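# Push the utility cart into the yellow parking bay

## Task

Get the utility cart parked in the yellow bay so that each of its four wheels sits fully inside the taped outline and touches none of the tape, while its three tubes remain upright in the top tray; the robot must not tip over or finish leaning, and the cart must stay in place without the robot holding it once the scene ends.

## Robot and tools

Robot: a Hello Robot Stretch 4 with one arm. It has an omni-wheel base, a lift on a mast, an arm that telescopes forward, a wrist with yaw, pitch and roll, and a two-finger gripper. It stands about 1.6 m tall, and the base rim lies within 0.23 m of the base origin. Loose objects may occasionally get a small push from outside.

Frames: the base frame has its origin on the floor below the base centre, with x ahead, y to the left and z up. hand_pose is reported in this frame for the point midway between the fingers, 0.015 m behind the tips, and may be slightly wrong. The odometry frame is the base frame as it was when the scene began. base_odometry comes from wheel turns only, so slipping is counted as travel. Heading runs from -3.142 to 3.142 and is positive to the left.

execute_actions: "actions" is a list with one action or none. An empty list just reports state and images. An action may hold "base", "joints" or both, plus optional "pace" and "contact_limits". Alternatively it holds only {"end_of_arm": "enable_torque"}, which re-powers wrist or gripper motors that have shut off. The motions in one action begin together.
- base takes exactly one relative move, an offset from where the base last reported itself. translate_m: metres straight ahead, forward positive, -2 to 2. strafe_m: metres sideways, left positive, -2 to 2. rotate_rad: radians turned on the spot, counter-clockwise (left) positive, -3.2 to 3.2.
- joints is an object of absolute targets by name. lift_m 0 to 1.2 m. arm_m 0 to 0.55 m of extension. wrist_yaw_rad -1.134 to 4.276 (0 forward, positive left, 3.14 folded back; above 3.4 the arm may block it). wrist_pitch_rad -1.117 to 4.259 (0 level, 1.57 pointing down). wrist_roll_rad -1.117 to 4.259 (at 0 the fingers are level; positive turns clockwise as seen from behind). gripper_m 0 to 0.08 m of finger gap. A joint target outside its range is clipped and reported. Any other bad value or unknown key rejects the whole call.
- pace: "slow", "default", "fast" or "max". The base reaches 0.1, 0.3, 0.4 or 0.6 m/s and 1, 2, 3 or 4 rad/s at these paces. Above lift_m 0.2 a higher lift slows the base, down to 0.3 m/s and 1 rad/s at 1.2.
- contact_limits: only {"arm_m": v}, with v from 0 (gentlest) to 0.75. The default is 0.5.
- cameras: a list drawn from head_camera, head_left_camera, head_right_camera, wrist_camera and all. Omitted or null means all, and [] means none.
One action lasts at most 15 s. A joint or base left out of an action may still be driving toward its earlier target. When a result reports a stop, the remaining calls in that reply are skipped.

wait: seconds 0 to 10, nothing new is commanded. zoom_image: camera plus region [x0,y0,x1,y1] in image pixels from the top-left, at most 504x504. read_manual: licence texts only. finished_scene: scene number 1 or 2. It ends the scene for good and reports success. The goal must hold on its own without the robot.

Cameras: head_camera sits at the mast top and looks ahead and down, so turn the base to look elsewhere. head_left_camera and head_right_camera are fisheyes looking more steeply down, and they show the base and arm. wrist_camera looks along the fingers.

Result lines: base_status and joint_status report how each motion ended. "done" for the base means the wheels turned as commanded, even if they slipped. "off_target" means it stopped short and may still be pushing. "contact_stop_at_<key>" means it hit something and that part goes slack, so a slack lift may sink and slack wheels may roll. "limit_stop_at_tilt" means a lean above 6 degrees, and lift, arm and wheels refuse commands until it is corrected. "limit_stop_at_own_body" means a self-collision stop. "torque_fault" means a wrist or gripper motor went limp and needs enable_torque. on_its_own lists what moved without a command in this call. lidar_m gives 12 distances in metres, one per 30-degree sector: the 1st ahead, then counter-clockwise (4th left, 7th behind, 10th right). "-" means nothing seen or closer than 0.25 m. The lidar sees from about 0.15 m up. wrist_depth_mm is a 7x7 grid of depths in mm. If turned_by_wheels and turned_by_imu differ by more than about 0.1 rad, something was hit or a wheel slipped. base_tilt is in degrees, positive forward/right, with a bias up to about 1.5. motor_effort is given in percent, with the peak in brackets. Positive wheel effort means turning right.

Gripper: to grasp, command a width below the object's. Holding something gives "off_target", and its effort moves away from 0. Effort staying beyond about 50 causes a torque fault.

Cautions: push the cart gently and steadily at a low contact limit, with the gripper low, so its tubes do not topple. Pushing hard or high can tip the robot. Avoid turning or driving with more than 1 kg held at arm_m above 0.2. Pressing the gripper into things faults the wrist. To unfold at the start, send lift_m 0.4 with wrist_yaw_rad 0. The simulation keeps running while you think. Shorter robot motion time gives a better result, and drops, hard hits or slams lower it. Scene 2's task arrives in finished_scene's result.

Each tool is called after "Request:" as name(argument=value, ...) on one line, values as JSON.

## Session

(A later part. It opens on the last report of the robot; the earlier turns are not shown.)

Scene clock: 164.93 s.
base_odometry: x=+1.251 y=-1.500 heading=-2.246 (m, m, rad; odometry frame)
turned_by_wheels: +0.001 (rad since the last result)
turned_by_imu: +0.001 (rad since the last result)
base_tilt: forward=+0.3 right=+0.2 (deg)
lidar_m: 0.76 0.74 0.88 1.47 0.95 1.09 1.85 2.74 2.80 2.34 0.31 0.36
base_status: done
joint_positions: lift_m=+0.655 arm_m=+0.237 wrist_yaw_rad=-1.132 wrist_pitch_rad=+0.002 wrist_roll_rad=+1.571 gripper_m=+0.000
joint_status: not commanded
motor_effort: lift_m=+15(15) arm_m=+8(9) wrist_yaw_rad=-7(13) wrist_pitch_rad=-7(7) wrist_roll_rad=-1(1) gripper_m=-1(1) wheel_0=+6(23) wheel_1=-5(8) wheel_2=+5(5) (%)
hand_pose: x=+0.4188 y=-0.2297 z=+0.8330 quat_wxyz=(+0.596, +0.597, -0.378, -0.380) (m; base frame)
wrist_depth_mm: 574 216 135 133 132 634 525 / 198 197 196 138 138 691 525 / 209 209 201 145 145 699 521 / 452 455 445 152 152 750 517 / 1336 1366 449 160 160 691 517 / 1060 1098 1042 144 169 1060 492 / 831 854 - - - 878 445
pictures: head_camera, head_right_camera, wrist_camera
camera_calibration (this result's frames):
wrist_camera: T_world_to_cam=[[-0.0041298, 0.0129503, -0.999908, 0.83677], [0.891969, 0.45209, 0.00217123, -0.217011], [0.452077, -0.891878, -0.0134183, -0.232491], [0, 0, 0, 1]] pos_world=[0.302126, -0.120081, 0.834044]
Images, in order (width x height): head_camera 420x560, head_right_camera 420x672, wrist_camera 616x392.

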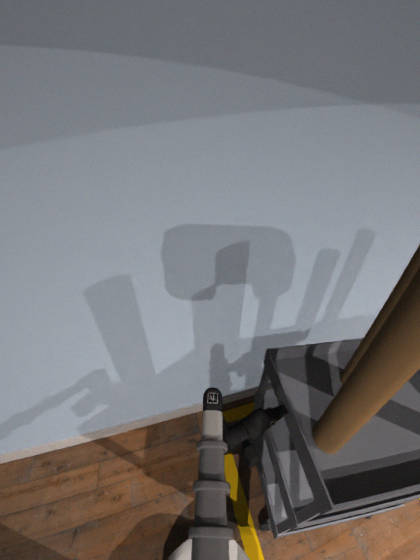

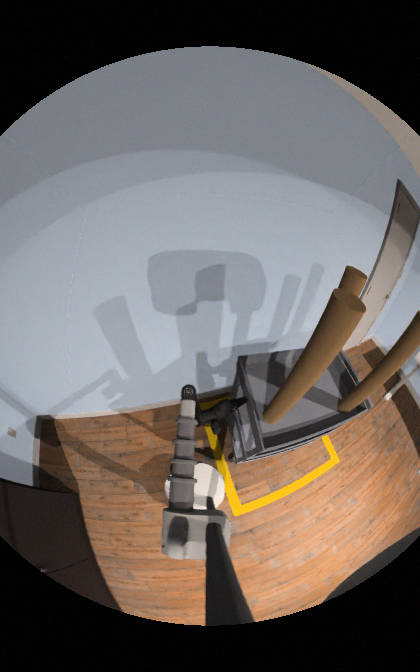

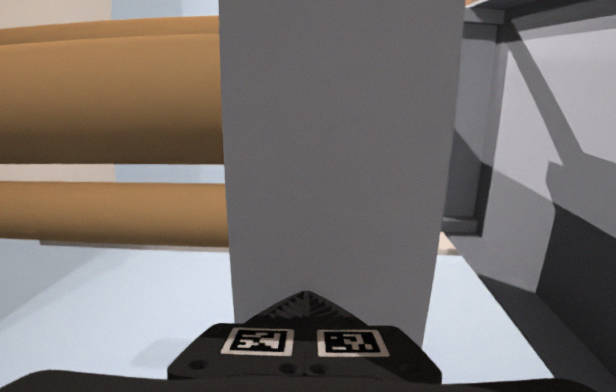

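Request:
execute_actions(actions=[])

Scene clock: 165.53 s.
base_odometry: x=+1.251 y=-1.500 heading=-2.246 (m, m, rad; odometry frame)
turned_by_wheels: +0.000 (rad since the last result)
turned_by_imu: +0.000 (rad since the last result)
base_tilt: forward=+0.3 right=+0.2 (deg)
lidar_m: 0.75 0.74 0.87 1.45 0.98 1.12 1.83 2.73 2.76 2.37 0.31 0.36
base_status: done
joint_positions: lift_m=+0.655 arm_m=+0.237 wrist_yaw_rad=-1.132 wrist_pitch_rad=+0.002 wrist_roll_rad=+1.571 gripper_m=+0.000
joint_status: not commanded
motor_effort: lift_m=+15(15) arm_m=+8(9) wrist_yaw_rad=-7(13) wrist_pitch_rad=-6(7) wrist_roll_rad=-1(1) gripper_m=+1(1) wheel_0=+7(23) wheel_1=-5(8) wheel_2=+5(5) (%)
hand_pose: x=+0.4188 y=-0.2297 z=+0.8330 quat_wxyz=(+0.596, +0.597, -0.378, -0.380) (m; base frame)
wrist_depth_mm: 574 216 135 133 132 640 525 / 198 197 196 139 138 691 530 / 208 209 201 145 145 699 517 / 449 452 445 152 152 750 521 / 1308 1366 449 160 160 699 512 / 1060 1098 1042 144 169 1060 492 / 831 842 - - - 866 442
pictures: head_camera, head_left_camera, head_right_camera, wrist_camera
camera_calibration (this result's frames):
wrist_camera: T_world_to_cam=[[-0.00412972, 0.0129501, -0.999908, 0.83677], [0.89197, 0.45209, 0.00217123, -0.217011], [0.452077, -0.891878, -0.0134181, -0.232491], [0, 0, 0, 1]] pos_world=[0.302126, -0.120081, 0.834044]
Images, in order (width x height): head_camera 420x560, head_left_camera 420x672, head_right_camera 420x672, wrist_camera 616x392.

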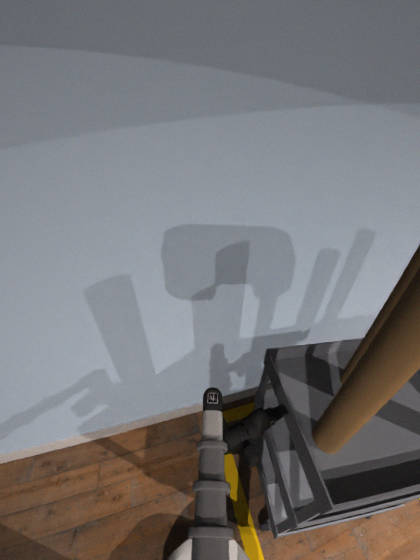

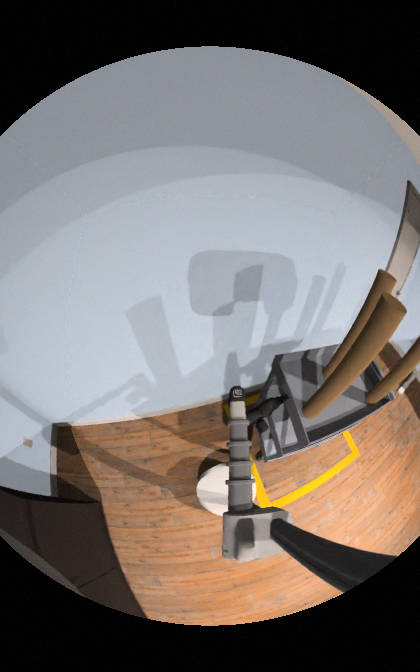

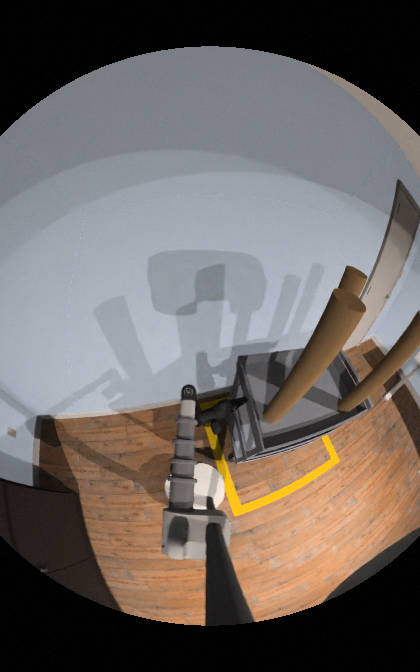

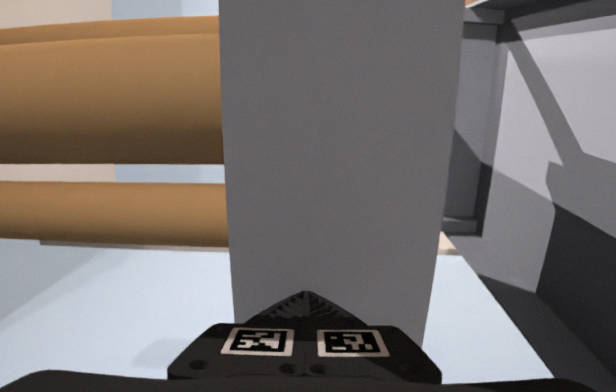

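Request:
zoom_image(camera="head_right_camera", region=[160, 330, 420, 540])

Request:
zoom_image(camera="head_camera", region=[200, 330, 420, 560])

Region (160, 330, 420, 540) of head_right_camera's 420x672 image, scaled by 1.938, with more detail than that image has; it fills the top 407 rows of this view, and the rest is white.

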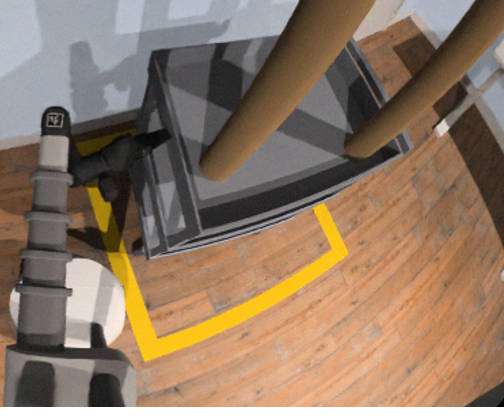

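Region (200, 330, 420, 560) of head_camera's 420x560 image, scaled by 2.191, with more detail than that image has; it fills the left 482 columns of this view, and the rest is white.

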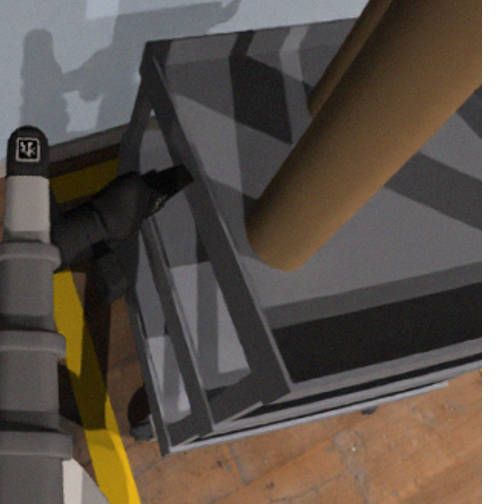

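Request:
execute_actions(actions=[{"base": {"strafe_m": -0.08}, "pace": "slow"}])

Scene clock: 169.87 s.
base_odometry: x=+1.188 y=-1.450 heading=-2.246 (m, m, rad; odometry frame)
turned_by_wheels: +0.000 (rad since the last result)
turned_by_imu: -0.001 (rad since the last result)
base_tilt: forward=+0.4 right=+0.2 (deg)
lidar_m: 0.77 0.76 0.89 1.50 1.03 1.17 1.99 2.68 2.69 2.29 0.35 0.38
base_status: done
joint_positions: lift_m=+0.655 arm_m=+0.237 wrist_yaw_rad=-1.134 wrist_pitch_rad=+0.002 wrist_roll_rad=+1.571 gripper_m=+0.000
joint_status: not commanded
motor_effort: lift_m=+15(15) arm_m=+8(8) wrist_yaw_rad=-1(10) wrist_pitch_rad=-7(6) wrist_roll_rad=+1(0) gripper_m=+0(0) wheel_0=+5(19) wheel_1=-5(8) wheel_2=+1(4) (%)
hand_pose: x=+0.4184 y=-0.2297 z=+0.8330 quat_wxyz=(+0.596, +0.597, -0.379, -0.380) (m; base frame)
wrist_depth_mm: - - - 146 145 661 496 / 218 217 211 150 149 691 530 / 213 213 211 154 154 750 517 / 469 477 225 158 158 750 517 / 452 449 445 163 163 750 512 / 1138 1138 1098 144 168 661 521 / 878 891 - - - 878 480
pictures: head_camera, head_left_camera, head_right_camera, wrist_camera
camera_calibration (this result's frames):
wrist_camera: T_world_to_cam=[[-0.00410613, 0.01296, -0.999908, 0.83676], [0.892826, 0.450397, 0.0021713, -0.217361], [0.450383, -0.892734, -0.0134204, -0.2318], [0, 0, 0, 1]] pos_world=[0.301901, -0.119881, 0.834044]
Images, in order (width x height): head_camera 420x560, head_left_camera 420x672, head_right_camera 420x672, wrist_camera 616x392.

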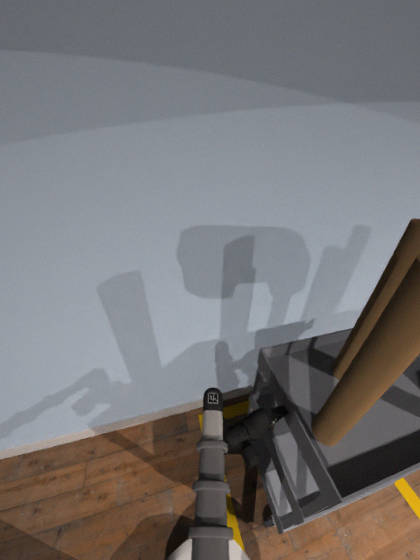

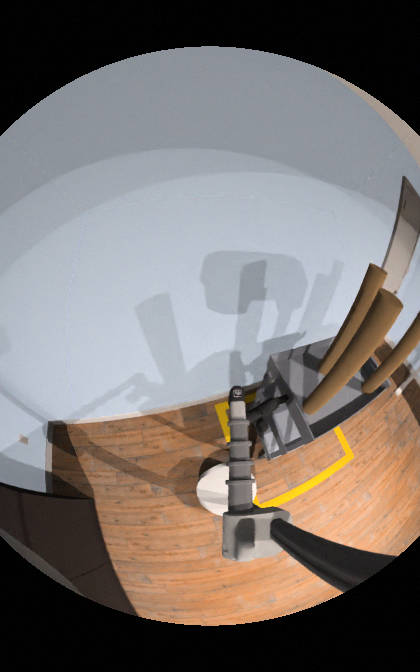

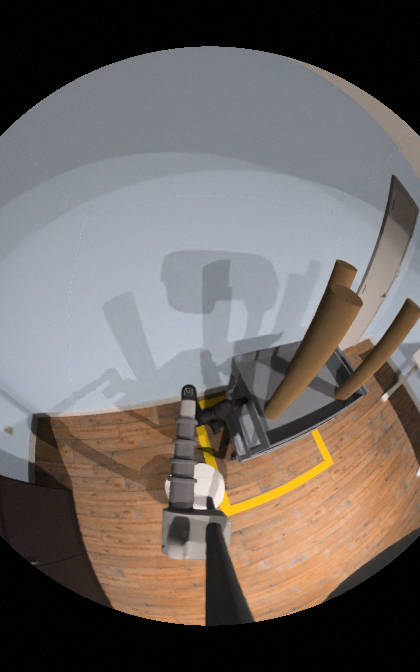

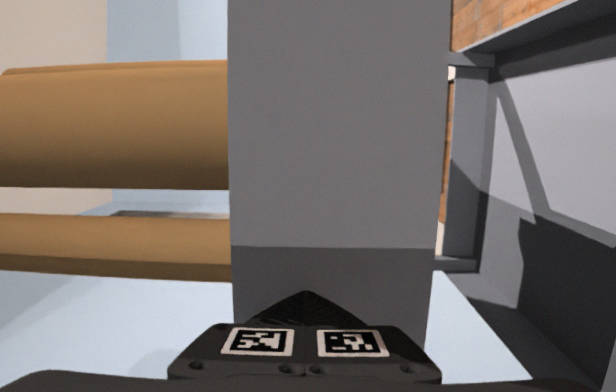

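Request:
zoom_image(camera="head_right_camera", region=[160, 320, 420, 540])

Request:
zoom_image(camera="head_camera", region=[200, 320, 420, 560])

Region (160, 320, 420, 540) of head_right_camera's 420x672 image, scaled by 1.938, with more detail than that image has; it fills the top 426 rows of this view, and the rest is white.

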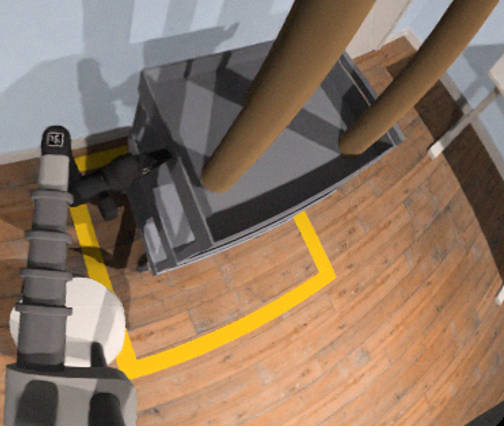

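Region (200, 320, 420, 560) of head_camera's 420x560 image, scaled by 2.100, with more detail than that image has; it fills the left 462 columns of this view, and the rest is white.

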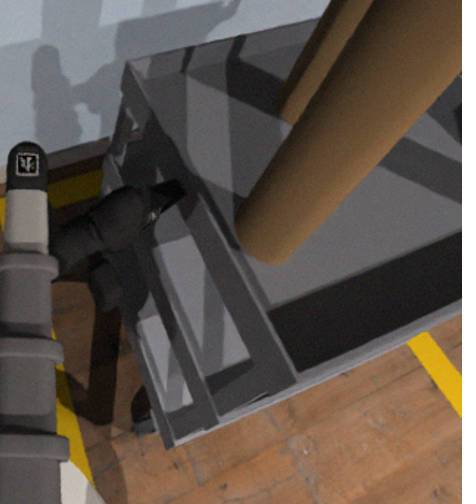

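Request:
execute_actions(actions=[{"base": {"strafe_m": 0.2}, "joints": {"arm_m": 0.0}, "pace": "fast"}])

Scene clock: 172.17 s.
base_odometry: x=+1.345 y=-1.575 heading=-2.246 (m, m, rad; odometry frame)
turned_by_wheels: +0.000 (rad since the last result)
turned_by_imu: -0.002 (rad since the last result)
base_tilt: forward=+0.3 right=+0.2 (deg)
lidar_m: 0.73 0.71 0.82 1.41 0.86 0.97 1.61 2.79 3.45 2.47 0.53 0.61
base_status: done
joint_positions: lift_m=+0.655 arm_m=+0.002 wrist_yaw_rad=-1.134 wrist_pitch_rad=+0.002 wrist_roll_rad=+1.571 gripper_m=+0.000
joint_status: all done
motor_effort: lift_m=+15(15) arm_m=-9(10) wrist_yaw_rad=+1(2) wrist_pitch_rad=-7(6) wrist_roll_rad=+2(0) gripper_m=+0(1) wheel_0=-1(14) wheel_1=-1(14) wheel_2=+0(3) (%)
hand_pose: x=+0.1831 y=-0.2297 z=+0.8330 quat_wxyz=(+0.596, +0.597, -0.379, -0.381) (m; base frame)
wrist_depth_mm: - - - - - 1756 1205 / - - - - - 1756 1205 / - - - 891 976 976 1042 / - - - 421 1042 699 421 / 504 504 496 430 1921 750 433 / 1366 1336 732 144 1060 732 445 / 1160 1182 - - - 699 455
pictures: head_camera, head_left_camera, head_right_camera, wrist_camera
camera_calibration (this result's frames):
wrist_camera: T_world_to_cam=[[-0.00428111, 0.0130302, -0.999906, 0.835802], [0.893183, 0.44969, 0.00203593, -0.00741804], [0.449674, -0.89309, -0.0135635, -0.125679], [0, 0, 0, 1]] pos_world=[0.0667183, -0.119797, 0.834033]
Images, in order (width x height): head_camera 420x560, head_left_camera 420x672, head_right_camera 420x672, wrist_camera 616x392.

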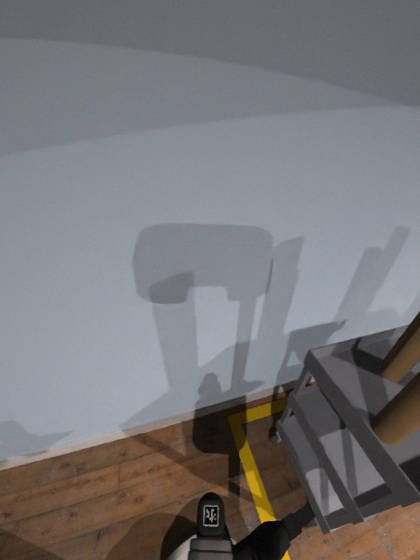

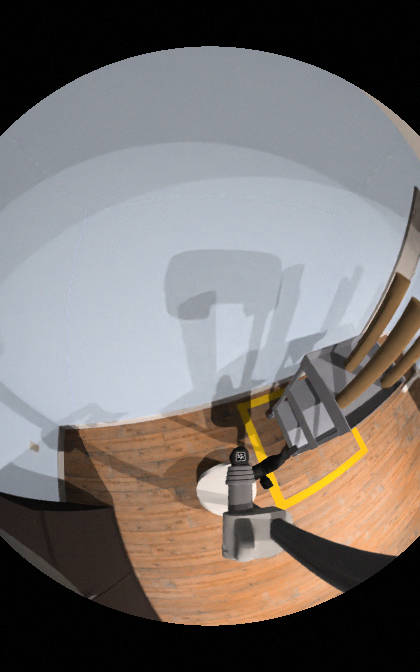

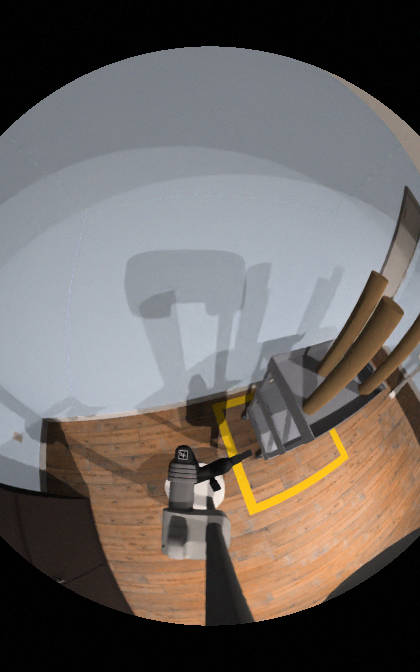

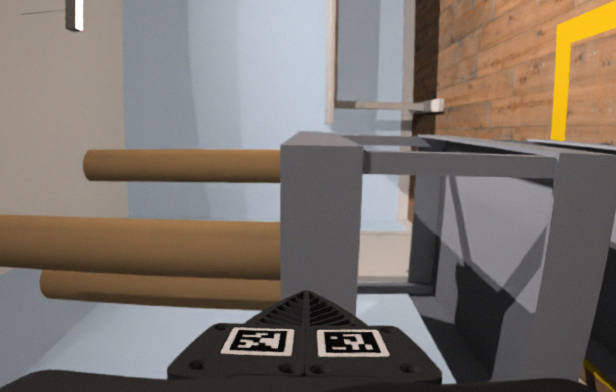

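Request:
zoom_image(camera="head_camera", region=[210, 340, 420, 560])

Request:
zoom_image(camera="head_right_camera", region=[200, 330, 420, 530])

Region (210, 340, 420, 560) of head_camera's 420x560 image, scaled by 2.291, with more detail than that image has; it fills the left 481 columns of this view, and the rest is white.

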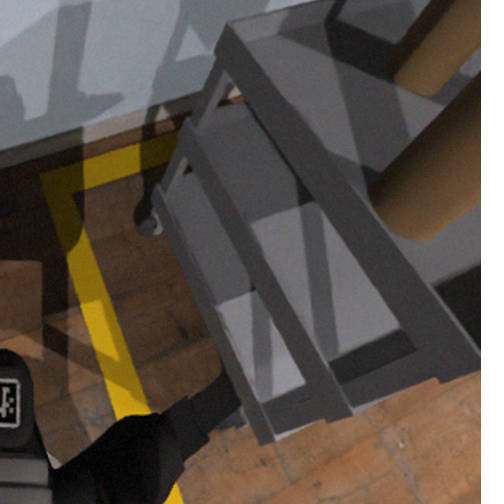

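Region (200, 330, 420, 530) of head_right_camera's 420x672 image, scaled by 2.291, with more detail than that image has; it fills the top 458 rows of this view, and the rest is white.

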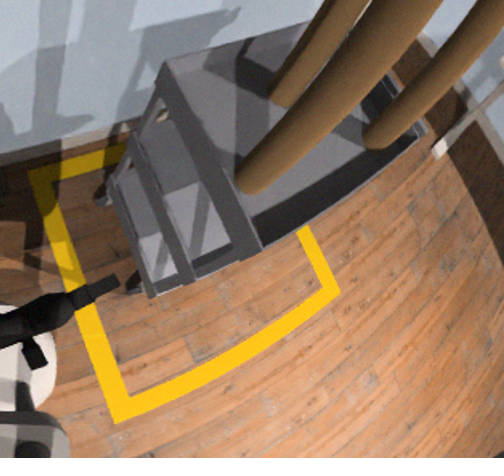

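Request:
execute_actions(actions=[{"joints": {"wrist_pitch_rad": 0.5, "wrist_yaw_rad": -1.0}}], cameras=["wrist_camera", "head_right_camera"])

Scene clock: 175.67 s.
base_odometry: x=+1.345 y=-1.575 heading=-2.246 (m, m, rad; odometry frame)
turned_by_wheels: +0.000 (rad since the last result)
turned_by_imu: -0.002 (rad since the last result)
base_tilt: forward=+0.3 right=+0.2 (deg)
lidar_m: 0.71 0.70 0.81 1.40 0.83 0.98 1.62 2.81 3.44 2.48 0.50 0.59
base_status: not commanded
joint_positions: lift_m=+0.655 arm_m=+0.001 wrist_yaw_rad=-1.000 wrist_pitch_rad=+0.502 wrist_roll_rad=+1.571 gripper_m=+0.000
joint_status: all done
motor_effort: lift_m=+15(15) arm_m=-8(9) wrist_yaw_rad=+1(3) wrist_pitch_rad=-5(6) wrist_roll_rad=+0(0) gripper_m=+1(1) wheel_0=-1(2) wheel_1=-1(1) wheel_2=+0(0) (%)
hand_pose: x=+0.1995 y=-0.2041 z=+0.7312 quat_wxyz=(+0.517, +0.685, -0.174, -0.483) (m; base frame)
wrist_depth_mm: - - - 1708 1182 891 732 / 332 362 931 1537 1138 891 732 / 343 364 1060 661 521 732 732 / 359 382 1098 699 891 759 741 / 377 404 1078 699 917 798 732 / 399 424 1182 145 891 798 732 / 621 445 - - - 878 741
pictures: head_right_camera, wrist_camera
camera_calibration (this result's frames):
wrist_camera: T_world_to_cam=[[-0.263686, 0.414025, -0.871236, 0.773274], [0.827606, 0.561077, 0.016152, -0.00783165], [0.495518, -0.716781, -0.490598, 0.264051], [0, 0, 0, 1]] pos_world=[0.079541, -0.126494, 0.803374]
Images, in order (width x height): head_right_camera 420x672, wrist_camera 616x392.

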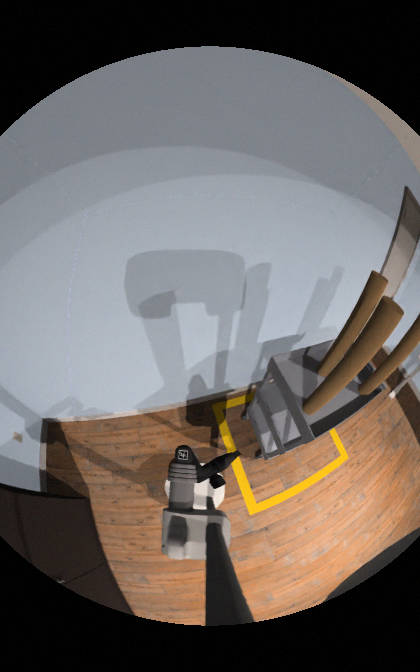

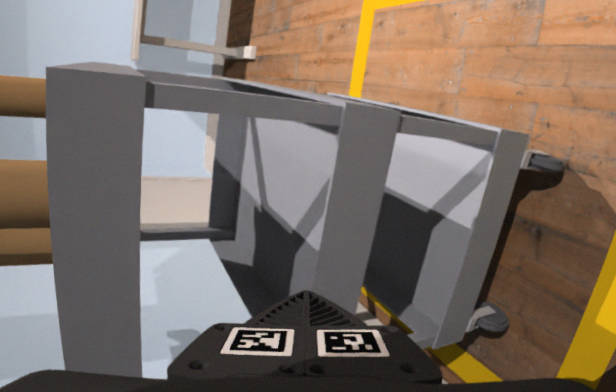

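Request:
zoom_image(camera="wrist_camera", region=[330, 0, 616, 392])

Region (330, 0, 616, 392) of wrist_camera's 616x392 image, scaled by 1.286; it fills the left 368 columns of this view, and the rest is white.

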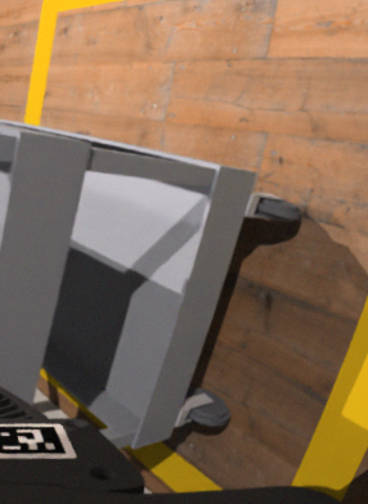

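Request:
finished_scene(scene=1)

The scene is finished: the task was done.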